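# Adjust latch hook so equipment case seals shut

## Task

The hook on the equipment case's latch is wrongly adjusted. Turn the hook inward or outward on its thread until closing the latch presses the lid down onto its gasket firmly enough to seal, while shutting the lever still takes no more than a firm push. At the end the case must be latched with the hook's tip caught behind the keeper's rim, and this must hold by itself without the robot keeping anything in place. Release everything and move the arms away once finished.

## Robot and tools

Robot: two Kinova Gen3 seven-joint arms, named left_arm and right_arm, each carrying a Robotiq 2F-85 parallel gripper and a wrist camera. The names are labels only, not image sides. In the shared scene frame the origin sits on the table top midway between the arms, +x points out over the table, +z points up, and left_arm is on the +y side. The left base is at (+0.024, +0.305, 0) m, quat_wxyz (+0.996, 0, 0, -0.085); the right base is at (-0.054, -0.288, 0) m, quat_wxyz (+0.996, 0, 0, +0.089).

execute_actions takes "actions", a list holding one action, one wait, or nothing, plus optional "pictures" (true/false; images come by default). An empty list just reports the state without commanding anything. An action is {"rows": [...], "steps": N}: N control steps of 1/30 s, at most 15, default 15. Each row is used for one step; if rows run out, the final row repeats. A wait is {"steps": N} with N up to 300 and no rows; it returns once that many steps have gone by since the previous result. A refused call sends nothing.

Every row is one flat list of 18 numbers covering both arms, even if only one should move: left_arm first (7 joint targets, then gripper position, then gripper speed), then the same nine for right_arm. The joint numbers are absolute target angles in radians, per joint, in column order: waist, shoulder, upper arm roll, elbow, forearm roll, wrist pitch, wrist roll, matching the Joint positions line. Stated ranges: waist, upper arm roll, forearm roll and wrist roll -69.115 to 69.115; shoulder -2.250 to 2.250; elbow -2.580 to 2.580; wrist pitch -2.100 to 2.100. The true ends may sit 0.013 rad either way. A target more than 0.013 beyond an end and beyond the current angle gets the call refused; a target past the real end is clipped to it, reported by "joint sent to its limit" (possibly about an earlier action). Missing that line does not prove there is room left.

Gripper position is absolute, -1 to 1: +1 fully open (85 mm), 0 about 41 mm, pads touching near -0.8, and -1 closes until blocked. Gripper speed, -1 to 1, sets how fast the gap changes: about 20 mm/s at -1, 85 at 0, 150 at +1. Grip force is not commanded; a full close squeezes each pad with roughly 190 to 235 N. For a firm grip hold position at -1. For a gentle one, open, then close to just under the object's width. To release, command wider than the object. Resending the same position and speed leaves a gripper as it is; a 0 is a real command. Fingers re-close on their own (never beyond the request) if the object shifts, force drops or it slips away. position_measured_pct is roughly 50 minus 50 times the actual position: 0 fully open; stopping below 90 short of the request means something is held or blocking; about 90 or more means pads met on nothing or something tiny. Closing pushes the fingertips about 13 mm further out, so keep that margin from surfaces.

Motion: joint speed and acceleration are capped and joints are synchronised to arrive together; reversing makes them stop together. After big moves an arm may still be travelling when the result arrives. Each step, the sent target stays within 0.304 rad of the measured angle for the first four joints and 0.266 for the last three, and targets that would move the gripper over 70 mm away from where it is are scaled back. Arms keep heading for the last row while you think or wait, until nearly still or a step is HELD.

Results: the state line gives each gripper's end_effector_position (m) and end_effector_quat_wxyz in the scene frame; this point lies between the closed pads, fingers point along the gripper's +z and close along its y. Closed fingertips extend about 19 mm beyond it, open ones about 6 mm. Printed positions may be off, more so at long reach. Joint positions and Joint velocities list each arm's joints (rad, rad/s). Joint torques follow the same order, with per-arm offset, scale and noise. "joint command not followed" means the clearance check altered or blocked joint targets on some steps; HELD marks steps where the row, or part of it, was not sent.

zoom_image: {"camera": name, "region": [x0, y0, x1, y1]} in pixels of that camera's latest image, origin top-left, at most 504 by 504. Cameras, each 504x504: cam_head_left, cam_head_right, cam_high, cam_low, cam_left_wrist, cam_right_wrist. read_manual returns only licence texts. finished_scene {"scene": n} ends the current scene irreversibly and grades it; the result states success and the next task. Answering without a tool call ends everything.

Avoid: knocking anything off the table; collisions or hard pressing between the arms; contact torque reaching the load limits (48.6 N m for the first four joints, 30.6 for the last three, held weight included), which freezes that arm for 10 s; long holding under load, since motors warn at 60 °C and at 75 °C the arm sags in an OVER-TEMPERATURE FAULT. Also avoid drops, slips, slamming the lever and very hard pushes; move smoothly.

Each tool is called by a JSON object that holds its "api" and its "payload", one argument or row to a line.

## Session

I'll start by looking at the current state.

{"api": "execute_actions", "payload": {
  "actions": []
}}

Scene clock: 0.00 s of 9600.00 s.
left_arm: end_effector_position=(+0.6171, +0.4737, +0.3429) position_measured_pct=0.0 end_effector_quat_wxyz=(+0.118, +0.010, +0.978, -0.170) | right_arm: end_effector_position=(+0.3438, -0.5320, +0.1816) position_measured_pct=0.0 end_effector_quat_wxyz=(+0.471, +0.862, +0.185, +0.014)
Joint positions: left_arm=[-0.766  0.716  0.196  0.788  0.284  1.583  1.11 ] | right_arm=[-0.707  1.082  1.352  2.24  -0.754  0.155 -0.403]
Joint velocities: left_arm=[-0.     0.001 -0.     0.    -0.     0.     0.   ] | right_arm=[ 0.    -0.     0.001 -0.     0.    -0.    -0.   ]
Joint torques (N m, as the joint torque sensors report them, + toward a larger angle): no reading

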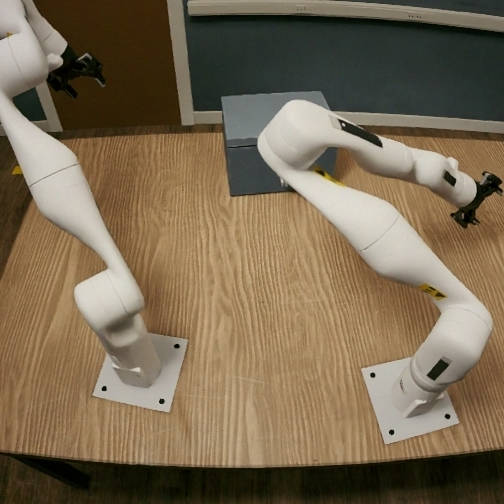

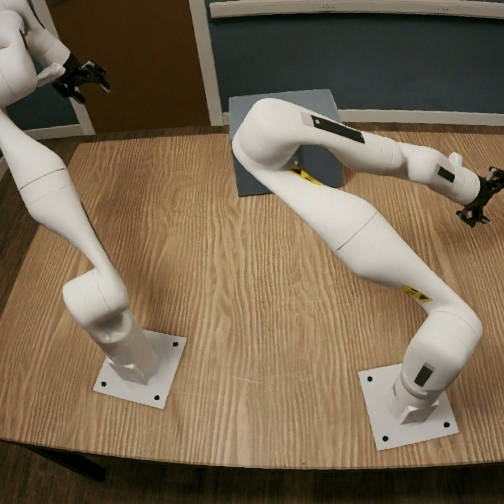

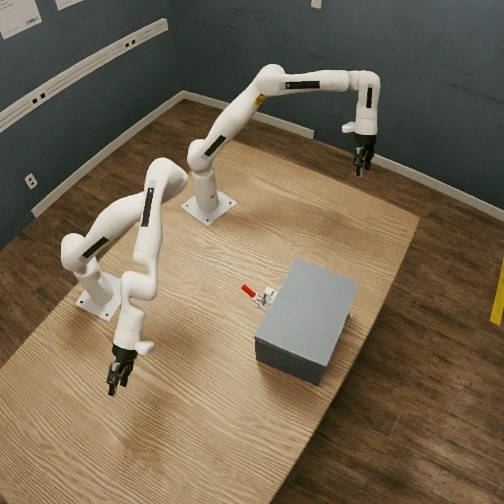

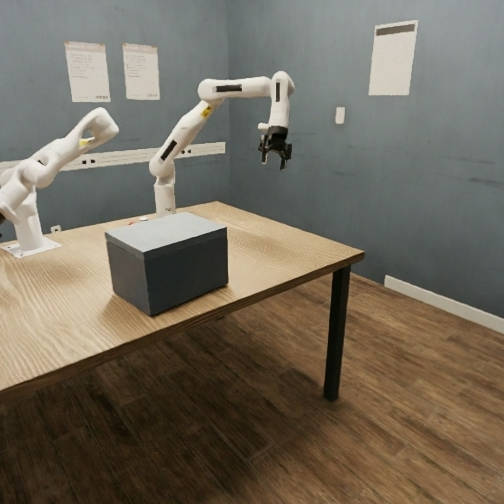

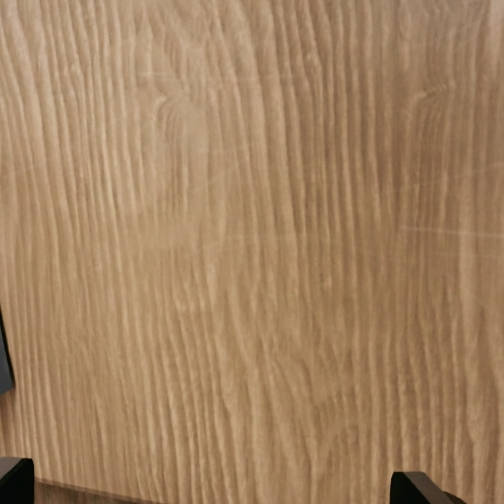

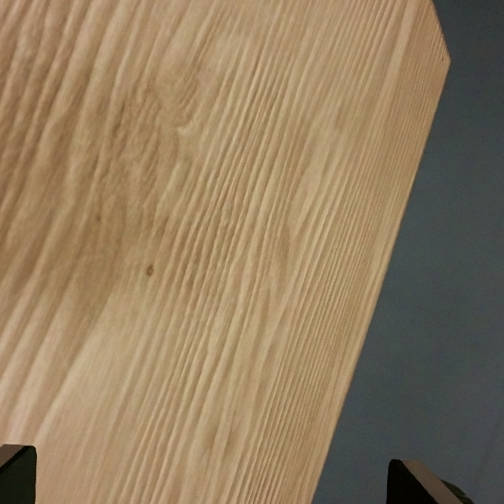

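{"api": "zoom_image", "payload": {
  "camera": "cam_high",
  "region": [220, 260, 320, 340]
}}

{"api": "zoom_image", "payload": {
  "camera": "cam_low",
  "region": [90, 190, 250, 320]
}}

{"api": "zoom_image", "payload": {
  "camera": "cam_head_right",
  "region": [210, 80, 360, 210]
}}

Region (220, 260, 320, 340) of cam_high's 504x504 image, scaled by 5.040, with more detail than that image has; it fills the top 403 rows of this view, and the rest is white.

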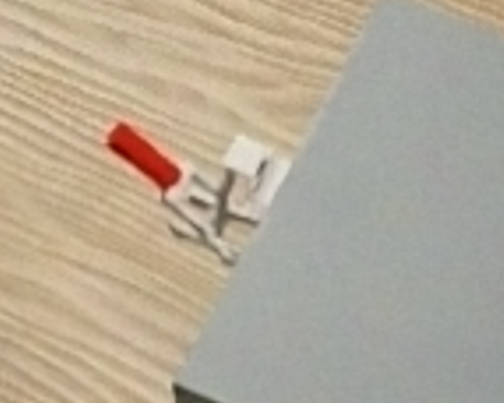

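Region (90, 190, 250, 320) of cam_low's 504x504 image, scaled by 3.150, with more detail than that image has; it fills the top 410 rows of this view, and the rest is white.

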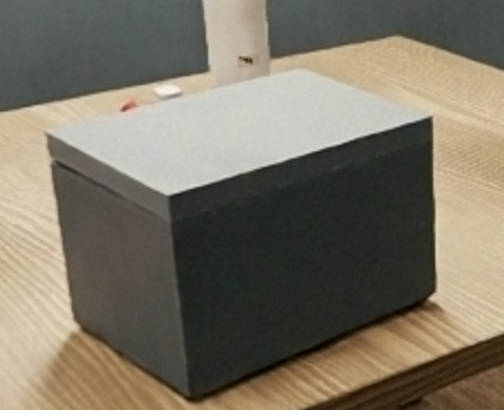

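Region (210, 80, 360, 210) of cam_head_right's 504x504 image, scaled by 3.360, with more detail than that image has; it fills the top 437 rows of this view, and the rest is white.

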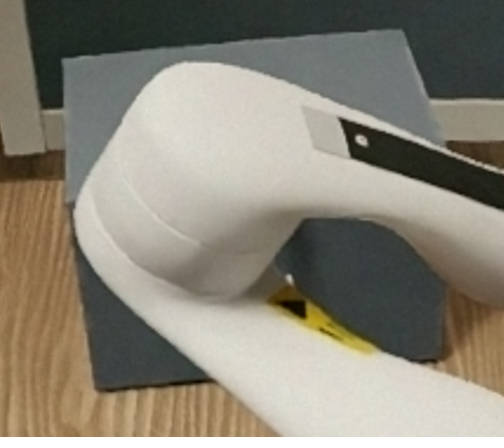

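{"api": "execute_actions", "payload": {
  "actions": [
    {"rows": [[-0.766,0.716,0.196,0.788,0.284,1.583,1.11,1,0,-0.707,0.3,1.352,1.6,-0.754,0.5,-0.403,1,0]], "steps": 15}
  ],
  "pictures": false
}}

{"api": "execute_actions", "payload": {
  "actions": [
    {"steps": 20}
  ],
  "pictures": false
}}

{"api": "execute_actions", "payload": {
  "actions": [
    {"rows": [[-0.766,0.716,0.196,0.788,0.284,1.583,1.11,1,0,0.3,0.3,0,1.6,0,1.2,0,1,0]], "steps": 15}
  ],
  "pictures": false
}}

{"api": "execute_actions", "payload": {
  "actions": [
    {"steps": 45}
  ]
}}

Scene clock: 60.50 s of 9600.00 s.
left_arm: end_effector_position=(+0.6173, +0.4734, +0.3432) position_measured_pct=0.0 end_effector_quat_wxyz=(+0.119, +0.011, +0.978, -0.170) | right_arm: end_effector_position=(+0.4725, -0.4539, +0.2368) position_measured_pct=0.0 end_effector_quat_wxyz=(+0.341, +0.904, +0.197, +0.169)
Joint positions: left_arm=[-0.766  0.716  0.196  0.788  0.284  1.583  1.11 ] | right_arm=[-0.707  0.799  1.351  1.964 -0.754  0.37  -0.403]
Joint velocities: left_arm=[ 0.     0.003 -0.001 -0.     0.001 -0.     0.   ] | right_arm=[-0.002 -0.607  0.    -0.612 -0.     0.307 -0.   ]
Joint torques (N m, as the joint torque sensors report them, + toward a larger angle): left_arm=[ -0.39 -22.05   1.8   -9.12   1.54  -0.56   0.16] | right_arm=[ -0.44 -13.22   7.33  -6.81  -0.13  -1.99   0.29]
Steps of this call (steps 1 to 1800: nothing new was sent; steps 1801 to 1815: all 15 steps of this action). Readings (joint positions | what the end effector reports):
1801: left_arm=[-0.766 0.716 0.196 0.788 0.284 1.583 1.110] | right_arm=[-0.707 1.080 1.352 2.239 -0.754 0.156 -0.403] | left_arm position_measured_pct=0.0 | right_arm position_measured_pct=0.0
1802: left_arm=[-0.766 0.716 0.196 0.788 0.284 1.583 1.110] | right_arm=[-0.707 1.073 1.351 2.234 -0.754 0.161 -0.403] | left_arm position_measured_pct=0.0 | right_arm position_measured_pct=0.0
1804: left_arm=[-0.766 0.716 0.196 0.788 0.284 1.583 1.110] | right_arm=[-0.706 1.042 1.351 2.207 -0.754 0.185 -0.403] | left_arm position_measured_pct=0.0 | right_arm position_measured_pct=0.0
1808: left_arm=[-0.766 0.716 0.196 0.788 0.284 1.583 1.110] | right_arm=[-0.706 0.949 1.351 2.115 -0.754 0.265 -0.403] | left_arm position_measured_pct=0.0 | right_arm position_measured_pct=0.0
1815: the state above

Scene clock: 61.17 s of 9600.00 s.
left_arm: end_effector_position=(+0.6173, +0.4734, +0.3432) position_measured_pct=0.0 end_effector_quat_wxyz=(+0.119, +0.011, +0.978, -0.170) | right_arm: end_effector_position=(+0.5667, -0.4135, +0.4629) position_measured_pct=0.0 end_effector_quat_wxyz=(+0.224, +0.864, +0.179, +0.415)
Joint positions: left_arm=[-0.766  0.716  0.196  0.788  0.284  1.583  1.11 ] | right_arm=[-0.708  0.371  1.352  1.642 -0.754  0.486 -0.403]
Joint velocities: left_arm=[-0.     0.001 -0.001 -0.     0.     0.    -0.001] | right_arm=[ 0.006 -0.598  0.012 -0.37   0.     0.118 -0.   ]
Joint torques (N m, as the joint torque sensors report them, + toward a larger angle): left_arm=[ -0.37 -22.35   1.85  -9.12   1.41  -0.37   0.28] | right_arm=[  0.25  -8.98   2.97 -10.35  -0.58  -2.02   0.28]
Steps of this call (steps 1 to 20: the robot went on to your last target). Readings (joint positions | what the end effector reports):
1: left_arm=[-0.766 0.716 0.196 0.788 0.284 1.583 1.110] | right_arm=[-0.707 0.779 1.351 1.943 -0.754 0.380 -0.403] | left_arm position_measured_pct=0.0 | right_arm position_measured_pct=0.0
2: left_arm=[-0.766 0.716 0.196 0.788 0.284 1.583 1.110] | right_arm=[-0.707 0.759 1.351 1.923 -0.754 0.388 -0.403] | left_arm position_measured_pct=0.0 | right_arm position_measured_pct=0.0
4: left_arm=[-0.766 0.716 0.196 0.788 0.284 1.583 1.110] | right_arm=[-0.707 0.720 1.351 1.884 -0.754 0.404 -0.403] | left_arm position_measured_pct=0.0 | right_arm position_measured_pct=0.0
8: left_arm=[-0.766 0.716 0.196 0.788 0.284 1.583 1.110] | right_arm=[-0.707 0.640 1.351 1.811 -0.754 0.429 -0.403] | left_arm position_measured_pct=0.0 | right_arm position_measured_pct=0.0
20: the state above

Scene clock: 61.67 s of 9600.00 s.
left_arm: end_effector_position=(+0.6173, +0.4734, +0.3432) position_measured_pct=0.0 end_effector_quat_wxyz=(+0.119, +0.011, +0.978, -0.170) | right_arm: end_effector_position=(+0.4920, -0.4400, +0.3679) position_measured_pct=0.0 end_effector_quat_wxyz=(+0.183, +0.871, +0.400, +0.221)
Joint positions: left_arm=[-0.766  0.716  0.196  0.788  0.284  1.583  1.11 ] | right_arm=[-0.345  0.307  0.999  1.603 -0.446  0.814 -0.116]
Joint velocities: left_arm=[ 0.001 -0.001  0.     0.    -0.     0.     0.   ] | right_arm=[ 0.896 -0.024 -0.898 -0.013  0.786  0.786  0.461]
Joint torques (N m, as the joint torque sensors report them, + toward a larger angle): left_arm=[ -0.63 -22.18   2.06  -8.85   1.29  -0.38   0.22] | right_arm=[ -0.32 -11.59   2.65 -10.52  -0.63  -1.73  -0.07]
Steps of this call (steps 1 to 15: all 15 steps of this action). Readings (joint positions | what the end effector reports):
1: left_arm=[-0.766 0.716 0.196 0.788 0.284 1.583 1.110] | right_arm=[-0.706 0.353 1.351 1.630 -0.754 0.490 -0.402] | left_arm position_measured_pct=0.0 | right_arm position_measured_pct=0.0
2: left_arm=[-0.766 0.716 0.196 0.788 0.284 1.583 1.110] | right_arm=[-0.700 0.340 1.348 1.621 -0.751 0.497 -0.398] | left_arm position_measured_pct=0.0 | right_arm position_measured_pct=0.0
4: left_arm=[-0.766 0.716 0.196 0.788 0.284 1.583 1.110] | right_arm=[-0.670 0.328 1.324 1.613 -0.730 0.526 -0.375] | left_arm position_measured_pct=0.0 | right_arm position_measured_pct=0.0
8: left_arm=[-0.766 0.716 0.196 0.788 0.284 1.583 1.110] | right_arm=[-0.555 0.317 1.211 1.608 -0.633 0.629 -0.276] | left_arm position_measured_pct=0.0 | right_arm position_measured_pct=0.0
15: the state above

Scene clock: 63.17 s of 9600.00 s.
left_arm: end_effector_position=(+0.6173, +0.4734, +0.3432) position_measured_pct=0.0 end_effector_quat_wxyz=(+0.119, +0.011, +0.978, -0.170) | right_arm: end_effector_position=(+0.3749, -0.3656, +0.2741) position_measured_pct=0.0 end_effector_quat_wxyz=(+0.016, +0.749, +0.663, +0.014)
Joint positions: left_arm=[-0.766  0.716  0.196  0.788  0.284  1.583  1.11 ] | right_arm=[ 0.3  0.3  0.   1.6  0.   1.2 -0. ]
Joint velocities: left_arm=[-0.     0.001  0.    -0.    -0.    -0.    -0.001] | right_arm=[ 0.001 -0.    -0.001 -0.     0.     0.     0.   ]
Joint torques (N m, as the joint torque sensors report them, + toward a larger angle): left_arm=[ -0.47 -22.8    2.48  -8.98   1.3   -0.36  -0.11] | right_arm=[ -0.14 -14.69  -0.27  -8.66  -0.41   0.05   0.29]
Steps of this call (steps 1 to 45: the robot went on to your last target). Readings (joint positions | what the end effector reports):
1: left_arm=[-0.766 0.716 0.196 0.788 0.284 1.583 1.110] | right_arm=[-0.315 0.307 0.969 1.603 -0.420 0.841 -0.102] | left_arm position_measured_pct=0.0 | right_arm position_measured_pct=0.0
2: left_arm=[-0.766 0.716 0.196 0.788 0.284 1.583 1.110] | right_arm=[-0.285 0.306 0.939 1.603 -0.393 0.867 -0.089] | left_arm position_measured_pct=0.0 | right_arm position_measured_pct=0.0
4: left_arm=[-0.766 0.716 0.196 0.788 0.284 1.583 1.110] | right_arm=[-0.225 0.305 0.879 1.602 -0.341 0.919 -0.069] | left_arm position_measured_pct=0.0 | right_arm position_measured_pct=0.0
8: left_arm=[-0.766 0.716 0.196 0.788 0.284 1.583 1.110] | right_arm=[-0.104 0.303 0.758 1.601 -0.235 1.022 -0.040] | left_arm position_measured_pct=0.0 | right_arm position_measured_pct=0.0
45: the state above

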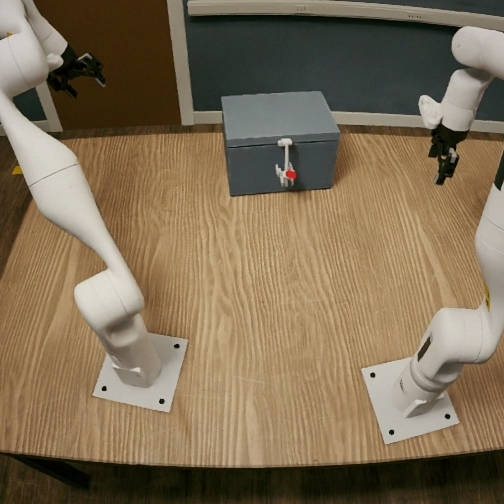

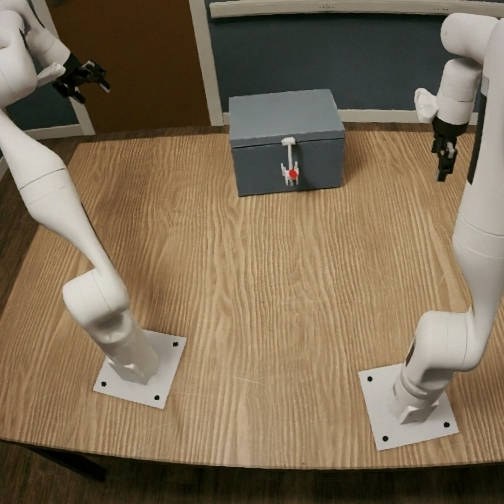

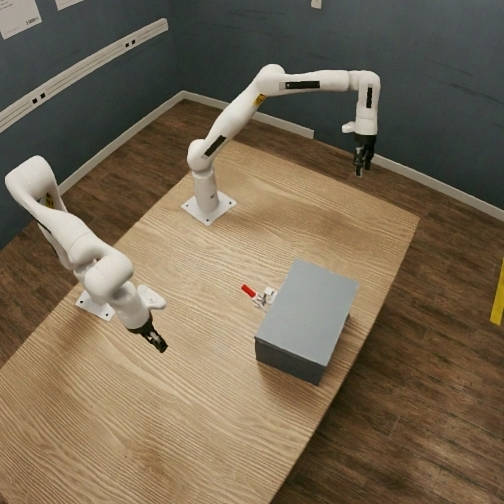

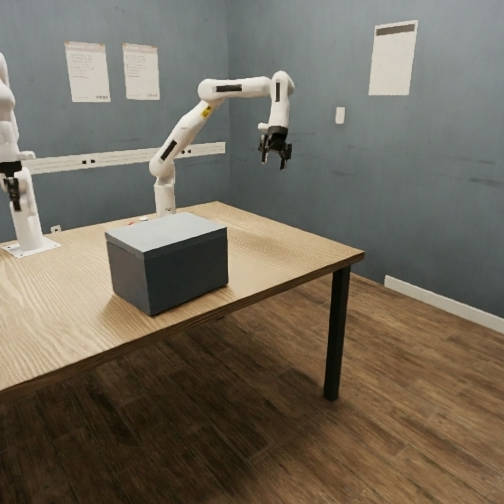

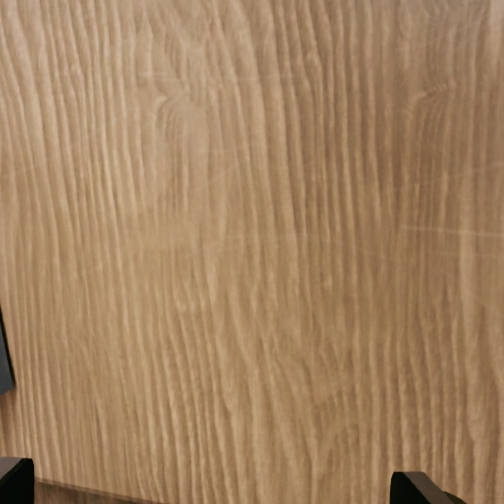

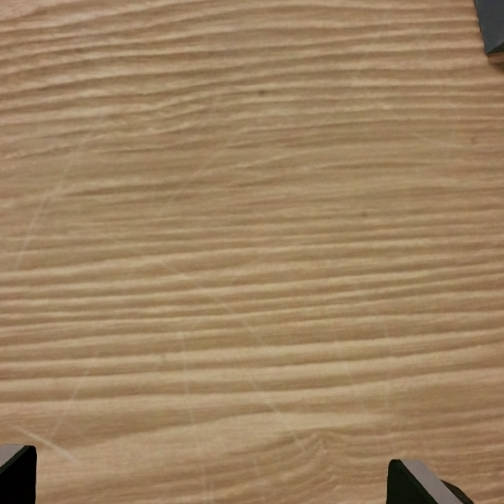

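{"api": "zoom_image", "payload": {
  "camera": "cam_head_right",
  "region": [260, 125, 330, 195]
}}

{"api": "zoom_image", "payload": {
  "camera": "cam_head_left",
  "region": [215, 85, 345, 200]
}}

Region (260, 125, 330, 195) of cam_head_right's 504x504 image, scaled by 7.200, with more detail than that image has.

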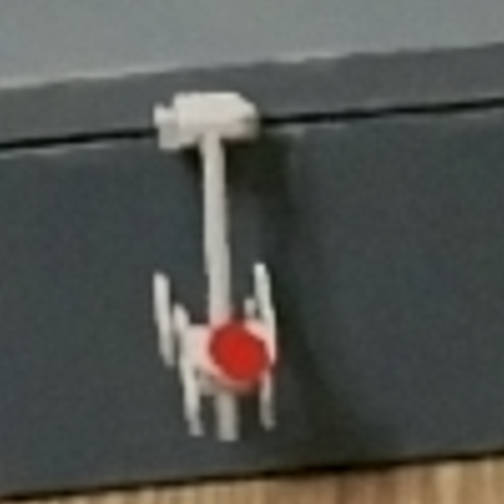

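Region (215, 85, 345, 200) of cam_head_left's 504x504 image, scaled by 3.877, with more detail than that image has; it fills the top 446 rows of this view, and the rest is white.

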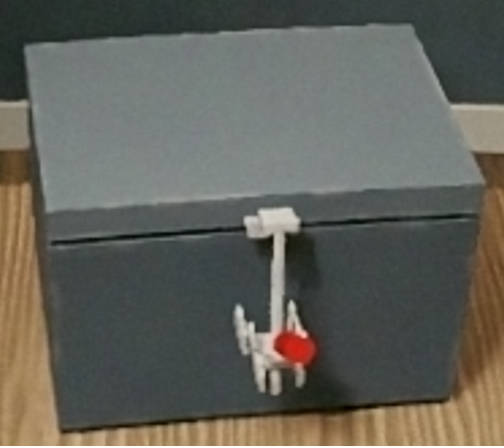

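{"api": "execute_actions", "payload": {
  "actions": [
    {"rows": [[-0.4,0.336,0,2.395,0,-0.331,-1.571,1,0,0.546,1.194,0,1.297,-1.18,1.483,0.944,1,0]], "steps": 15}
  ],
  "pictures": false
}}

{"api": "execute_actions", "payload": {
  "actions": [
    {"steps": 65}
  ],
  "pictures": false
}}

{"api": "execute_actions", "payload": {
  "actions": [
    {"rows": [[0.415,0.336,0,2.395,0,-0.331,-1.571,1,0,0.546,1.194,0,1.297,-1.18,1.483,0.944,1,0]], "steps": 15}
  ],
  "pictures": false
}}

{"api": "execute_actions", "payload": {
  "actions": [
    {"steps": 25}
  ]
}}

Scene clock: 123.67 s of 9600.00 s.
left_arm: end_effector_position=(+0.5872, +0.4204, +0.3684) position_measured_pct=0.0 end_effector_quat_wxyz=(+0.151, +0.283, +0.944, +0.073) | right_arm: end_effector_position=(+0.4047, -0.3616, +0.1866) position_measured_pct=0.0 end_effector_quat_wxyz=(-0.227, +0.716, +0.655, +0.080)
Joint positions: left_arm=[-0.446  0.383  0.02   1.229  0.028  1.195  0.723] | right_arm=[ 0.516  0.71   0.001  1.329 -0.355  1.452  0.356]
Joint velocities: left_arm=[ 0.322 -0.353 -0.165  1.236 -0.239 -1.088 -1.087] | right_arm=[ 0.136  0.9   -0.007 -0.171 -0.797  0.164  0.795]
Joint torques (N m, as the joint torque sensors report them, + toward a larger angle): left_arm=[ -1.07 -13.58   0.13  -8.18   0.36  -0.94  -0.05] | right_arm=[ -1.43 -19.53  -0.71  -6.87  -0.77   1.07   0.39]
Steps of this call (steps 1 to 15: the robot went on to your last target; steps 16 to 1800: nothing new was sent; steps 1801 to 1815: all 15 steps of this action). Readings (joint positions | what the end effector reports):
1801: left_arm=[-0.764 0.715 0.195 0.789 0.283 1.582 1.109] | right_arm=[0.301 0.302 -0.000 1.599 -0.001 1.201 0.001] | left_arm position_measured_pct=0.0 | right_arm position_measured_pct=0.0
1802: left_arm=[-0.758 0.708 0.191 0.795 0.278 1.577 1.105] | right_arm=[0.307 0.308 -0.001 1.593 -0.005 1.206 0.005] | left_arm position_measured_pct=0.0 | right_arm position_measured_pct=0.0
1804: left_arm=[-0.728 0.678 0.173 0.824 0.255 1.554 1.082] | right_arm=[0.332 0.339 -0.001 1.565 -0.029 1.229 0.028] | left_arm position_measured_pct=0.0 | right_arm position_measured_pct=0.0
1808: left_arm=[-0.604 0.556 0.101 0.945 0.153 1.448 0.976] | right_arm=[0.425 0.464 -0.001 1.450 -0.135 1.333 0.134] | left_arm position_measured_pct=0.0 | right_arm position_measured_pct=0.0
1815: the state above

Scene clock: 125.83 s of 9600.00 s.
left_arm: end_effector_position=(+0.4919, +0.3895, +0.1643) position_measured_pct=0.0 end_effector_quat_wxyz=(-0.038, +0.925, +0.116, +0.360) | right_arm: end_effector_position=(+0.5108, -0.2248, +0.0960) position_measured_pct=0.0 end_effector_quat_wxyz=(-0.396, +0.599, +0.540, +0.440)
Joint positions: left_arm=[-0.4    0.336  0.     2.395 -0.    -0.331 -1.551] | right_arm=[ 0.546  1.194 -0.     1.297 -1.18   1.483  0.944]
Joint velocities: left_arm=[ 0.001  0.001 -0.001  0.     0.    -0.    -0.452] | right_arm=[-0.001  0.    -0.001  0.    -0.    -0.001 -0.   ]
Joint torques (N m, as the joint torque sensors report them, + toward a larger angle): left_arm=[ -0.56 -12.71  -0.09  -5.59   0.17  -2.28   0.44] | right_arm=[ -0.26 -23.89  -2.25  -5.15  -1.88   2.47   0.28]
Steps of this call (steps 1 to 65: the robot went on to your last target). Readings (joint positions | what the end effector reports):
1: left_arm=[-0.436 0.373 0.015 1.270 0.021 1.159 0.687] | right_arm=[0.520 0.740 0.001 1.324 -0.382 1.457 0.382] | left_arm position_measured_pct=0.0 | right_arm position_measured_pct=0.0
2: left_arm=[-0.428 0.365 0.011 1.310 0.016 1.124 0.652] | right_arm=[0.523 0.769 0.001 1.321 -0.408 1.460 0.408] | left_arm position_measured_pct=0.0 | right_arm position_measured_pct=0.0
4: left_arm=[-0.418 0.354 0.006 1.386 0.009 1.057 0.585] | right_arm=[0.528 0.827 0.001 1.315 -0.458 1.465 0.459] | left_arm position_measured_pct=0.0 | right_arm position_measured_pct=0.0
8: left_arm=[-0.408 0.344 0.003 1.526 0.004 0.934 0.462] | right_arm=[0.535 0.941 0.000 1.308 -0.559 1.472 0.559] | left_arm position_measured_pct=0.0 | right_arm position_measured_pct=0.0
65: the state above

Scene clock: 126.33 s of 9600.00 s.
left_arm: end_effector_position=(+0.4947, +0.2368, +0.1644) position_measured_pct=0.0 end_effector_quat_wxyz=(+0.017, +0.931, -0.042, +0.362) | right_arm: end_effector_position=(+0.5108, -0.2248, +0.0960) position_measured_pct=0.0 end_effector_quat_wxyz=(-0.396, +0.599, +0.540, +0.440)
Joint positions: left_arm=[-0.077  0.336 -0.     2.395  0.    -0.331 -1.569] | right_arm=[ 0.546  1.194 -0.     1.297 -1.18   1.483  0.944]
Joint velocities: left_arm=[ 0.774  0.001  0.002 -0.    -0.    -0.    -0.008] | right_arm=[-0.001 -0.    -0.     0.     0.    -0.     0.   ]
Joint torques (N m, as the joint torque sensors report them, + toward a larger angle): left_arm=[ -0.42 -12.86   0.29  -5.21   0.24  -2.28  -0.01] | right_arm=[ -0.36 -23.86  -2.23  -5.1   -1.76   2.43   0.24]
Steps of this call (steps 1 to 15: all 15 steps of this action). Readings (joint positions | what the end effector reports):
1: left_arm=[-0.398 0.336 -0.000 2.395 0.000 -0.331 -1.562] | right_arm=[0.546 1.194 -0.000 1.297 -1.180 1.483 0.944] | left_arm position_measured_pct=0.0 | right_arm position_measured_pct=0.0
2: left_arm=[-0.391 0.336 -0.001 2.395 0.000 -0.331 -1.564] | right_arm=[0.546 1.194 -0.000 1.297 -1.180 1.483 0.944] | left_arm position_measured_pct=0.0 | right_arm position_measured_pct=0.0
4: left_arm=[-0.361 0.336 -0.002 2.395 0.000 -0.331 -1.565] | right_arm=[0.546 1.194 -0.000 1.297 -1.180 1.483 0.944] | left_arm position_measured_pct=0.0 | right_arm position_measured_pct=0.0
8: left_arm=[-0.257 0.336 -0.000 2.395 0.000 -0.331 -1.566] | right_arm=[0.546 1.194 -0.000 1.297 -1.180 1.483 0.944] | left_arm position_measured_pct=0.0 | right_arm position_measured_pct=0.0
15: the state above

Scene clock: 127.17 s of 9600.00 s.
left_arm: end_effector_position=(+0.4076, +0.0245, +0.1643) position_measured_pct=0.0 end_effector_quat_wxyz=(+0.104, +0.893, -0.267, +0.347) | right_arm: end_effector_position=(+0.5108, -0.2248, +0.0960) position_measured_pct=0.0 end_effector_quat_wxyz=(-0.396, +0.599, +0.540, +0.440)
Joint positions: left_arm=[ 0.41   0.336  0.     2.395 -0.    -0.331 -1.571] | right_arm=[ 0.546  1.194 -0.     1.297 -1.18   1.483  0.944]
Joint velocities: left_arm=[ 0.041  0.    -0.001 -0.     0.     0.    -0.   ] | right_arm=[-0.  0.  0. -0. -0.  0.  0.]
Joint torques (N m, as the joint torque sensors report them, + toward a larger angle): left_arm=[ -0.44 -12.84   0.43  -5.25   0.27  -2.14   0.09] | right_arm=[  0.01 -23.81  -2.3   -5.07  -2.     2.47   0.28]
Steps of this call (steps 1 to 25: the robot went on to your last target). Readings (joint positions | what the end effector reports):
1: left_arm=[-0.051 0.336 -0.000 2.395 0.000 -0.331 -1.569] | right_arm=[0.546 1.194 -0.000 1.297 -1.180 1.483 0.944] | left_arm position_measured_pct=0.0 | right_arm position_measured_pct=0.0
2: left_arm=[-0.025 0.336 -0.000 2.395 0.000 -0.331 -1.569] | right_arm=[0.546 1.194 -0.000 1.297 -1.180 1.483 0.944] | left_arm position_measured_pct=0.0 | right_arm position_measured_pct=0.0
4: left_arm=[0.027 0.336 -0.000 2.394 0.000 -0.331 -1.569] | right_arm=[0.546 1.194 -0.000 1.297 -1.180 1.483 0.944] | left_arm position_measured_pct=0.0 | right_arm position_measured_pct=0.0
8: left_arm=[0.130 0.336 -0.000 2.394 0.000 -0.331 -1.570] | right_arm=[0.546 1.194 -0.000 1.297 -1.180 1.483 0.944] | left_arm position_measured_pct=0.0 | right_arm position_measured_pct=0.0
25: the state above

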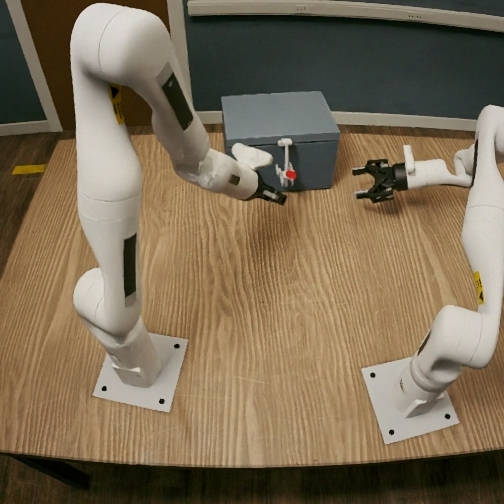

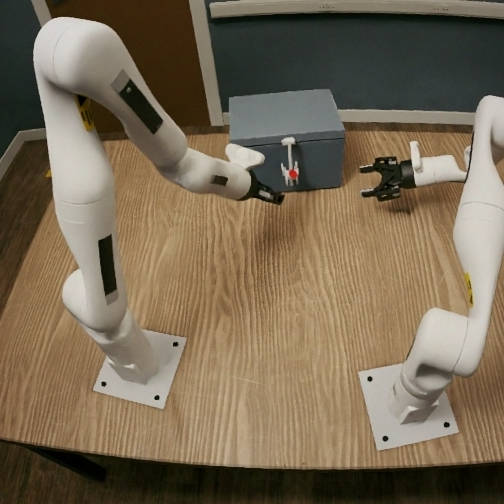

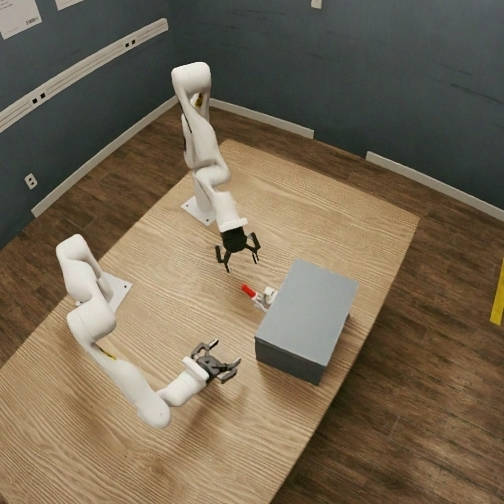

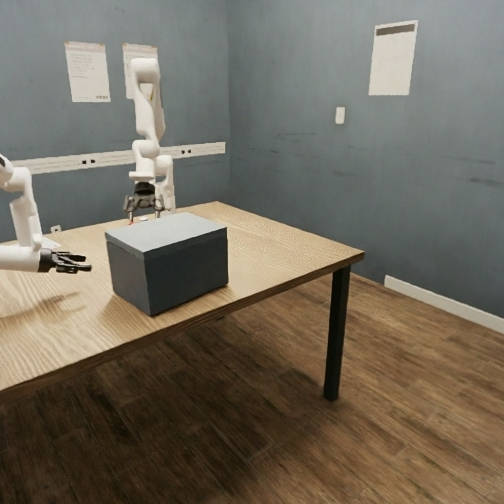

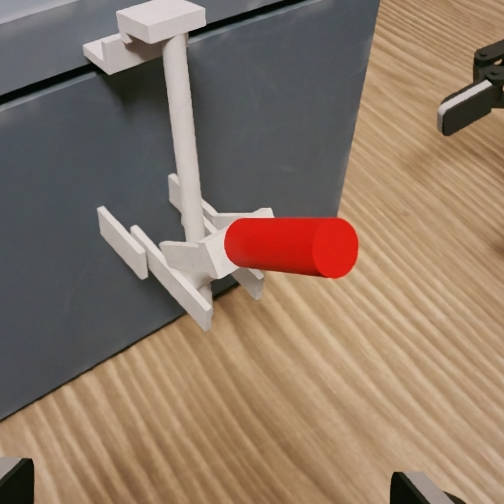

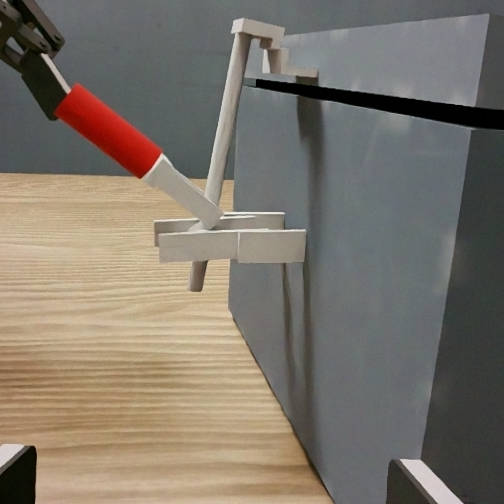

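{"api": "zoom_image", "payload": {
  "camera": "cam_right_wrist",
  "region": [190, 0, 350, 120]
}}

{"api": "zoom_image", "payload": {
  "camera": "cam_right_wrist",
  "region": [130, 140, 330, 320]
}}

{"api": "zoom_image", "payload": {
  "camera": "cam_left_wrist",
  "region": [70, 0, 250, 140]
}}

{"api": "zoom_image", "payload": {
  "camera": "cam_left_wrist",
  "region": [80, 150, 300, 350]
}}

Region (190, 0, 350, 120) of cam_right_wrist's 504x504 image, scaled by 3.150; it fills the top 378 rows of this view, and the rest is white.

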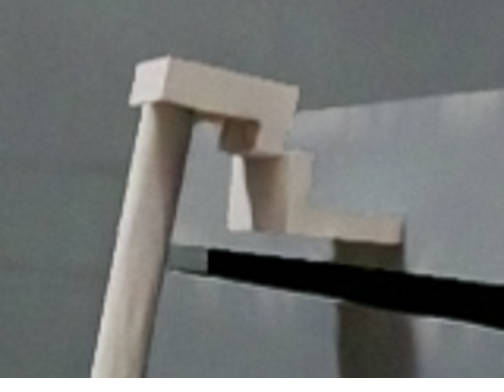

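Region (130, 140, 330, 320) of cam_right_wrist's 504x504 image, scaled by 2.520; it fills the top 454 rows of this view, and the rest is white.

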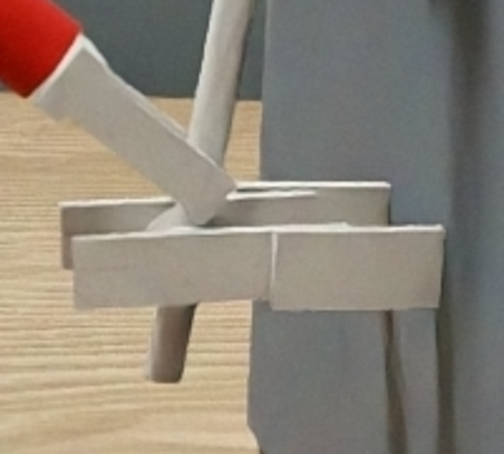

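Region (70, 0, 250, 140) of cam_left_wrist's 504x504 image, scaled by 2.800.

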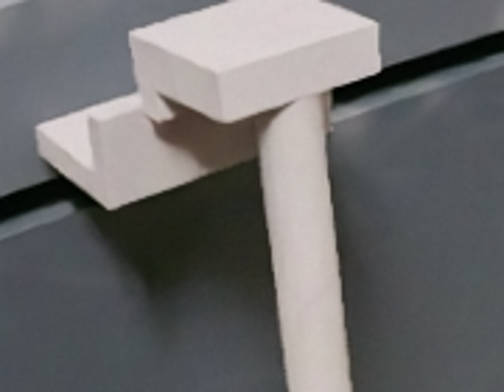

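Region (80, 150, 300, 350) of cam_left_wrist's 504x504 image, scaled by 2.291; it fills the top 458 rows of this view, and the rest is white.

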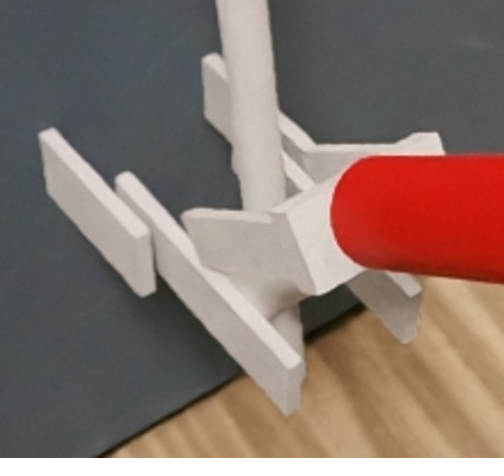

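{"api": "execute_actions", "payload": {
  "actions": [
    {"rows": [[0.391,0.1,0,2.0,0,0.9,-0.91,0.2,0,0.546,1.194,0,1.297,-1.18,1.483,0.944,1,0]], "steps": 15}
  ],
  "pictures": false
}}

{"api": "execute_actions", "payload": {
  "actions": [
    {"steps": 22}
  ],
  "pictures": false
}}

{"api": "execute_actions", "payload": {
  "actions": [
    {"rows": [[0.391,0.5,0,1.0,0,1.64,-0.91,0.2,0,0.546,1.194,0,1.297,-1.18,1.483,0.944,1,0]], "steps": 15}
  ],
  "pictures": false
}}

{"api": "execute_actions", "payload": {
  "actions": [
    {"steps": 14}
  ],
  "pictures": false
}}

{"api": "execute_actions", "payload": {
  "actions": [
    {"rows": [[0.391,0.844,0,0.673,0,1.625,-0.91,0.2,0,0.546,1.194,0,1.297,-1.18,1.483,0.944,1,0]], "steps": 15}
  ],
  "pictures": false
}}

{"api": "execute_actions", "payload": {
  "actions": [
    {"steps": 12}
  ]
}}

Scene clock: 187.67 s of 9600.00 s.
left_arm: end_effector_position=(+0.4767, -0.0120, +0.3044) position_measured_pct=36.5 end_effector_quat_wxyz=(+0.182, +0.891, -0.123, +0.397) | right_arm: end_effector_position=(+0.5108, -0.2248, +0.0960) position_measured_pct=0.0 end_effector_quat_wxyz=(-0.396, +0.599, +0.540, +0.440)
Joint positions: left_arm=[ 0.397  0.161  0.     2.113 -0.    -0.037 -1.278] | right_arm=[ 0.546  1.194 -0.     1.297 -1.18   1.483  0.944]
Joint velocities: left_arm=[-0.038 -0.385 -0.001 -0.737  0.001  1.172  1.194] | right_arm=[ 0.     0.    -0.    -0.    -0.001 -0.     0.   ]
Joint torques (N m, as the joint torque sensors report them, + toward a larger angle): left_arm=[ -0.04 -12.25   0.65  -8.51   0.37  -2.14  -0.16] | right_arm=[  0.12 -23.85  -2.13  -5.01  -1.79   2.2    0.17]
Steps of this call (steps 1 to 30: the robot went on to your last target; steps 31 to 1800: nothing new was sent; steps 1801 to 1815: all 15 steps of this action). Readings (joint positions | what the end effector reports):
1801: left_arm=[0.415 0.335 0.000 2.394 -0.000 -0.330 -1.570] | right_arm=[0.546 1.194 -0.000 1.297 -1.180 1.483 0.944] | left_arm position_measured_pct=0.0 | right_arm position_measured_pct=0.0
1802: left_arm=[0.414 0.330 0.000 2.389 -0.000 -0.325 -1.566] | right_arm=[0.546 1.194 -0.000 1.297 -1.180 1.483 0.944] | left_arm position_measured_pct=0.4 | right_arm position_measured_pct=0.0
1804: left_arm=[0.412 0.306 0.000 2.363 -0.000 -0.301 -1.543] | right_arm=[0.546 1.194 -0.000 1.297 -1.180 1.483 0.944] | left_arm position_measured_pct=4.8 | right_arm position_measured_pct=0.0
1808: left_arm=[0.406 0.250 0.000 2.277 -0.000 -0.226 -1.468] | right_arm=[0.546 1.194 -0.000 1.297 -1.180 1.483 0.944] | left_arm position_measured_pct=15.9 | right_arm position_measured_pct=0.0
1815: the state above

Scene clock: 188.40 s of 9600.00 s.
left_arm: end_effector_position=(+0.3281, +0.0853, +0.2392) position_measured_pct=40.1 end_effector_quat_wxyz=(+0.056, +0.994, +0.050, +0.081) | right_arm: end_effector_position=(+0.5108, -0.2248, +0.0960) position_measured_pct=0.0 end_effector_quat_wxyz=(-0.396, +0.599, +0.540, +0.440)
Joint positions: left_arm=[ 0.391  0.1    0.     2.001  0.     0.844 -0.911] | right_arm=[ 0.546  1.194 -0.     1.297 -1.18   1.483  0.944]
Joint velocities: left_arm=[ 0.    -0.003  0.001  0.007 -0.     0.826  0.012] | right_arm=[-0.001 -0.001 -0.     0.    -0.    -0.     0.   ]
Joint torques (N m, as the joint torque sensors report them, + toward a larger angle): left_arm=[ -0.46 -10.31  -0.14  -9.41   0.34  -1.5    0.04] | right_arm=[ -0.4  -24.11  -2.27  -5.1   -1.93   2.32   0.26]
Steps of this call (steps 1 to 22: the robot went on to your last target). Readings (joint positions | what the end effector reports):
1: left_arm=[0.396 0.149 -0.000 2.090 -0.000 0.003 -1.238] | right_arm=[0.546 1.194 -0.000 1.297 -1.180 1.483 0.944] | left_arm position_measured_pct=38.1 | right_arm position_measured_pct=0.0
2: left_arm=[0.395 0.139 -0.000 2.070 -0.000 0.043 -1.197] | right_arm=[0.546 1.194 -0.000 1.297 -1.180 1.483 0.944] | left_arm position_measured_pct=39.3 | right_arm position_measured_pct=0.0
4: left_arm=[0.394 0.124 -0.000 2.041 -0.000 0.124 -1.116] | right_arm=[0.546 1.194 -0.000 1.297 -1.180 1.483 0.944] | left_arm position_measured_pct=39.7 | right_arm position_measured_pct=0.0
8: left_arm=[0.392 0.108 -0.000 2.013 0.000 0.287 -0.988] | right_arm=[0.546 1.194 -0.000 1.297 -1.180 1.483 0.944] | left_arm position_measured_pct=40.1 | right_arm position_measured_pct=0.0
22: the state above

Scene clock: 188.90 s of 9600.00 s.
left_arm: end_effector_position=(+0.3567, +0.0674, +0.2254) position_measured_pct=40.1 end_effector_quat_wxyz=(-0.056, +0.994, +0.050, -0.080) | right_arm: end_effector_position=(+0.5108, -0.2248, +0.0960) position_measured_pct=0.0 end_effector_quat_wxyz=(-0.396, +0.599, +0.540, +0.440)
Joint positions: left_arm=[ 0.391  0.452 -0.     1.554  0.     1.332 -0.91 ] | right_arm=[ 0.546  1.194 -0.     1.297 -1.18   1.483  0.944]
Joint velocities: left_arm=[-0.     0.358  0.    -1.235 -0.     1.082  0.   ] | right_arm=[-0. -0. -0.  0. -0. -0. -0.]
Joint torques (N m, as the joint torque sensors report them, + toward a larger angle): left_arm=[ -0.19 -19.13   0.33  -8.07   0.18   0.5    0.2 ] | right_arm=[ -0.43 -23.64  -2.54  -4.77  -1.83   2.39   0.29]
Steps of this call (steps 1 to 15: all 15 steps of this action). Readings (joint positions | what the end effector reports):
1: left_arm=[0.391 0.102 0.000 2.000 -0.000 0.869 -0.910] | right_arm=[0.546 1.194 -0.000 1.297 -1.180 1.483 0.944] | left_arm position_measured_pct=40.1 | right_arm position_measured_pct=0.0
2: left_arm=[0.391 0.109 0.000 1.995 -0.000 0.894 -0.910] | right_arm=[0.546 1.194 -0.000 1.297 -1.180 1.483 0.944] | left_arm position_measured_pct=40.1 | right_arm position_measured_pct=0.0
4: left_arm=[0.391 0.139 0.000 1.968 0.000 0.952 -0.910] | right_arm=[0.546 1.194 -0.000 1.297 -1.180 1.483 0.944] | left_arm position_measured_pct=40.1 | right_arm position_measured_pct=0.0
8: left_arm=[0.391 0.264 0.000 1.848 0.000 1.079 -0.910] | right_arm=[0.546 1.194 -0.000 1.297 -1.180 1.483 0.944] | left_arm position_measured_pct=40.1 | right_arm position_measured_pct=0.0
15: the state above

Scene clock: 189.37 s of 9600.00 s.
left_arm: end_effector_position=(+0.4340, +0.0189, +0.3415) position_measured_pct=40.1 end_effector_quat_wxyz=(-0.015, +0.998, +0.050, -0.021) | right_arm: end_effector_position=(+0.5108, -0.2248, +0.0960) position_measured_pct=0.0 end_effector_quat_wxyz=(-0.396, +0.599, +0.540, +0.440)
Joint positions: left_arm=[ 0.391  0.497 -0.     1.08  -0.     1.615 -0.91 ] | right_arm=[ 0.546  1.194 -0.     1.297 -1.18   1.483  0.944]
Joint velocities: left_arm=[ 0.     0.013  0.    -0.747 -0.     0.233 -0.   ] | right_arm=[-0.002  0.     0.001  0.     0.     0.    -0.   ]
Joint torques (N m, as the joint torque sensors report them, + toward a larger angle): left_arm=[ -0.13 -18.36   0.13  -8.18   0.31  -0.06  -0.05] | right_arm=[ -0.28 -24.    -2.15  -4.79  -1.8    2.3    0.4 ]
Steps of this call (steps 1 to 14: the robot went on to your last target). Readings (joint positions | what the end effector reports):
1: left_arm=[0.391 0.463 -0.000 1.513 0.000 1.368 -0.910] | right_arm=[0.546 1.194 -0.000 1.297 -1.180 1.483 0.944] | left_arm position_measured_pct=40.1 | right_arm position_measured_pct=0.0
2: left_arm=[0.391 0.471 -0.000 1.474 0.000 1.403 -0.910] | right_arm=[0.546 1.194 -0.000 1.297 -1.180 1.483 0.944] | left_arm position_measured_pct=40.1 | right_arm position_measured_pct=0.0
4: left_arm=[0.391 0.482 -0.000 1.398 0.000 1.468 -0.910] | right_arm=[0.546 1.194 -0.000 1.297 -1.180 1.483 0.944] | left_arm position_measured_pct=40.1 | right_arm position_measured_pct=0.0
8: left_arm=[0.391 0.492 -0.000 1.261 0.000 1.554 -0.910] | right_arm=[0.546 1.194 -0.000 1.297 -1.180 1.483 0.944] | left_arm position_measured_pct=40.1 | right_arm position_measured_pct=0.0
14: the state above

Scene clock: 189.87 s of 9600.00 s.
left_arm: end_effector_position=(+0.5338, -0.0437, +0.2829) position_measured_pct=40.1 end_effector_quat_wxyz=(+0.000, +0.999, +0.050, +0.000) | right_arm: end_effector_position=(+0.5108, -0.2248, +0.0960) position_measured_pct=0.0 end_effector_quat_wxyz=(-0.396, +0.599, +0.540, +0.440)
Joint positions: left_arm=[ 0.391  0.803 -0.     0.712  0.     1.625 -0.91 ] | right_arm=[ 0.546  1.194 -0.     1.297 -1.18   1.483  0.944]
Joint velocities: left_arm=[-0.     0.477  0.    -0.479 -0.    -0.007  0.001] | right_arm=[-0.003 -0.    -0.    -0.     0.     0.    -0.   ]
Joint torques (N m, as the joint torque sensors report them, + toward a larger angle): left_arm=[ -0.21 -26.77   0.41  -9.72   0.23  -0.11   0.09] | right_arm=[ -0.4  -24.04  -1.85  -4.95  -1.89   2.28   0.09]
Steps of this call (steps 1 to 15: all 15 steps of this action). Readings (joint positions | what the end effector reports):
1: left_arm=[0.391 0.498 -0.000 1.056 -0.000 1.622 -0.910] | right_arm=[0.546 1.194 -0.000 1.297 -1.180 1.483 0.944] | left_arm position_measured_pct=40.1 | right_arm position_measured_pct=0.0
2: left_arm=[0.391 0.502 0.000 1.031 -0.000 1.627 -0.910] | right_arm=[0.546 1.194 -0.000 1.297 -1.180 1.483 0.944] | left_arm position_measured_pct=40.1 | right_arm position_measured_pct=0.0
4: left_arm=[0.391 0.527 0.000 0.982 -0.000 1.628 -0.910] | right_arm=[0.546 1.194 -0.000 1.297 -1.180 1.483 0.944] | left_arm position_measured_pct=40.1 | right_arm position_measured_pct=0.0
8: left_arm=[0.391 0.632 0.000 0.881 0.000 1.627 -0.910] | right_arm=[0.546 1.194 -0.000 1.297 -1.180 1.483 0.944] | left_arm position_measured_pct=40.1 | right_arm position_measured_pct=0.0
15: the state above

Scene clock: 190.27 s of 9600.00 s.
left_arm: end_effector_position=(+0.5432, -0.0497, +0.2704) position_measured_pct=40.1 end_effector_quat_wxyz=(+0.000, +0.999, +0.050, +0.000) | right_arm: end_effector_position=(+0.5108, -0.2248, +0.0960) position_measured_pct=0.0 end_effector_quat_wxyz=(-0.396, +0.599, +0.540, +0.440)
Joint positions: left_arm=[ 0.391  0.843 -0.     0.673  0.     1.625 -0.91 ] | right_arm=[ 0.546  1.194 -0.     1.297 -1.18   1.483  0.944]
Joint velocities: left_arm=[ 0.001  0.008  0.001 -0.002 -0.     0.001 -0.001] | right_arm=[-0.  0. -0.  0. -0.  0. -0.]
Joint torques (N m, as the joint torque sensors report them, + toward a larger angle): left_arm=[ -0.2  -24.59   0.46  -9.12   0.3   -0.21   0.19] | right_arm=[  0.23 -23.64  -1.97  -5.24  -1.82   2.19   0.31]
Steps of this call (steps 1 to 12: the robot went on to your last target). Readings (joint positions | what the end effector reports):
1: left_arm=[0.391 0.817 -0.000 0.698 0.000 1.625 -0.910] | right_arm=[0.546 1.194 -0.000 1.297 -1.180 1.483 0.944] | left_arm position_measured_pct=40.1 | right_arm position_measured_pct=0.0
2: left_arm=[0.391 0.827 -0.000 0.688 0.000 1.624 -0.910] | right_arm=[0.546 1.194 -0.000 1.297 -1.180 1.483 0.944] | left_arm position_measured_pct=40.1 | right_arm position_measured_pct=0.0
4: left_arm=[0.391 0.836 -0.000 0.679 0.000 1.625 -0.910] | right_arm=[0.546 1.194 -0.000 1.297 -1.180 1.483 0.944] | left_arm position_measured_pct=40.1 | right_arm position_measured_pct=0.0
8: left_arm=[0.391 0.841 -0.000 0.674 0.000 1.625 -0.910] | right_arm=[0.546 1.194 -0.000 1.297 -1.180 1.483 0.944] | left_arm position_measured_pct=40.1 | right_arm position_measured_pct=0.0
12: the state above

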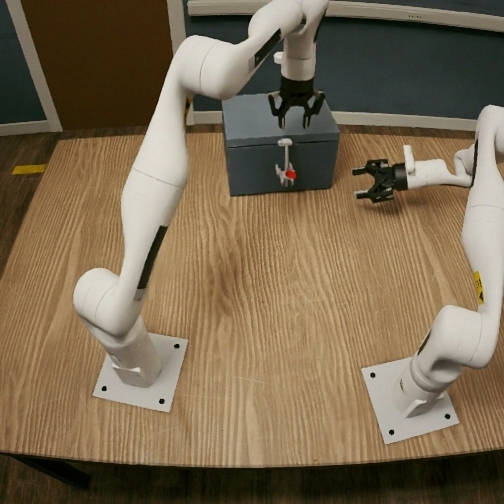

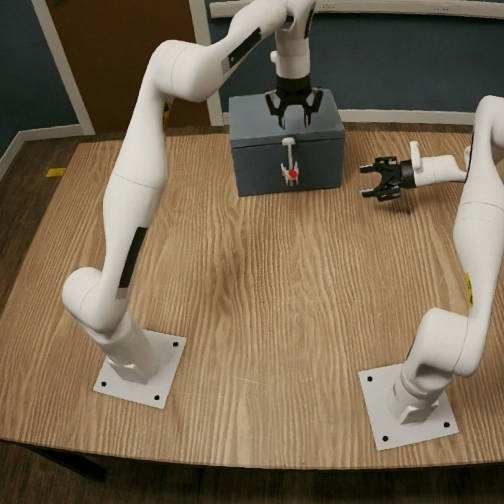

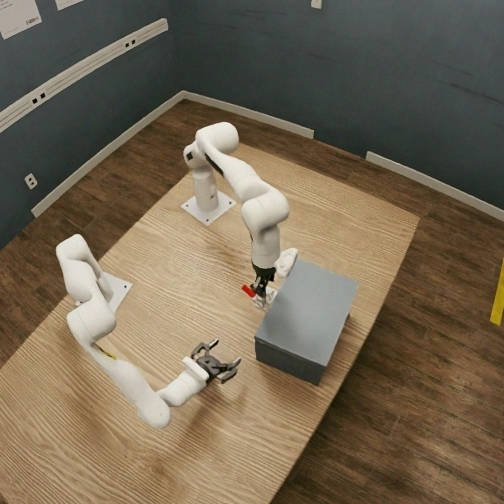

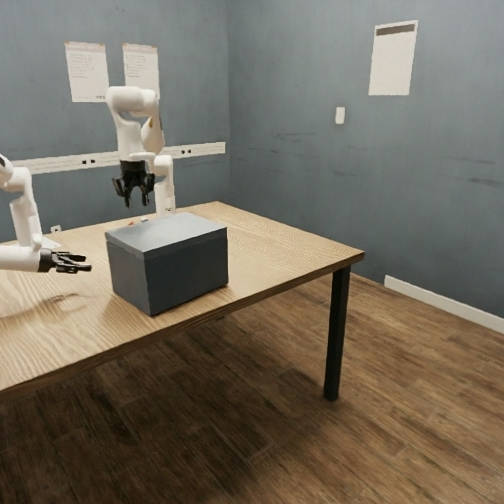

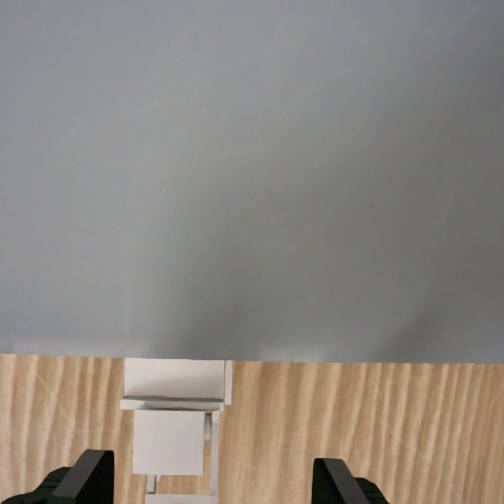

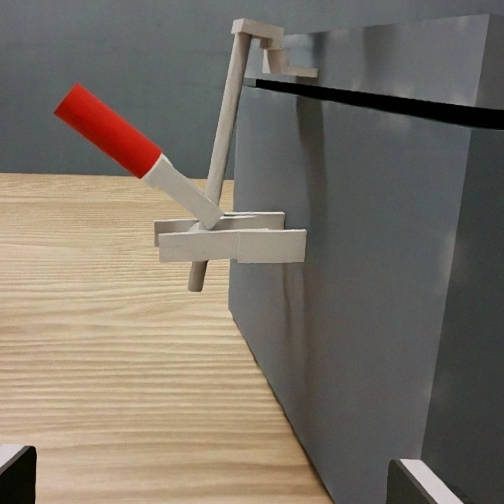

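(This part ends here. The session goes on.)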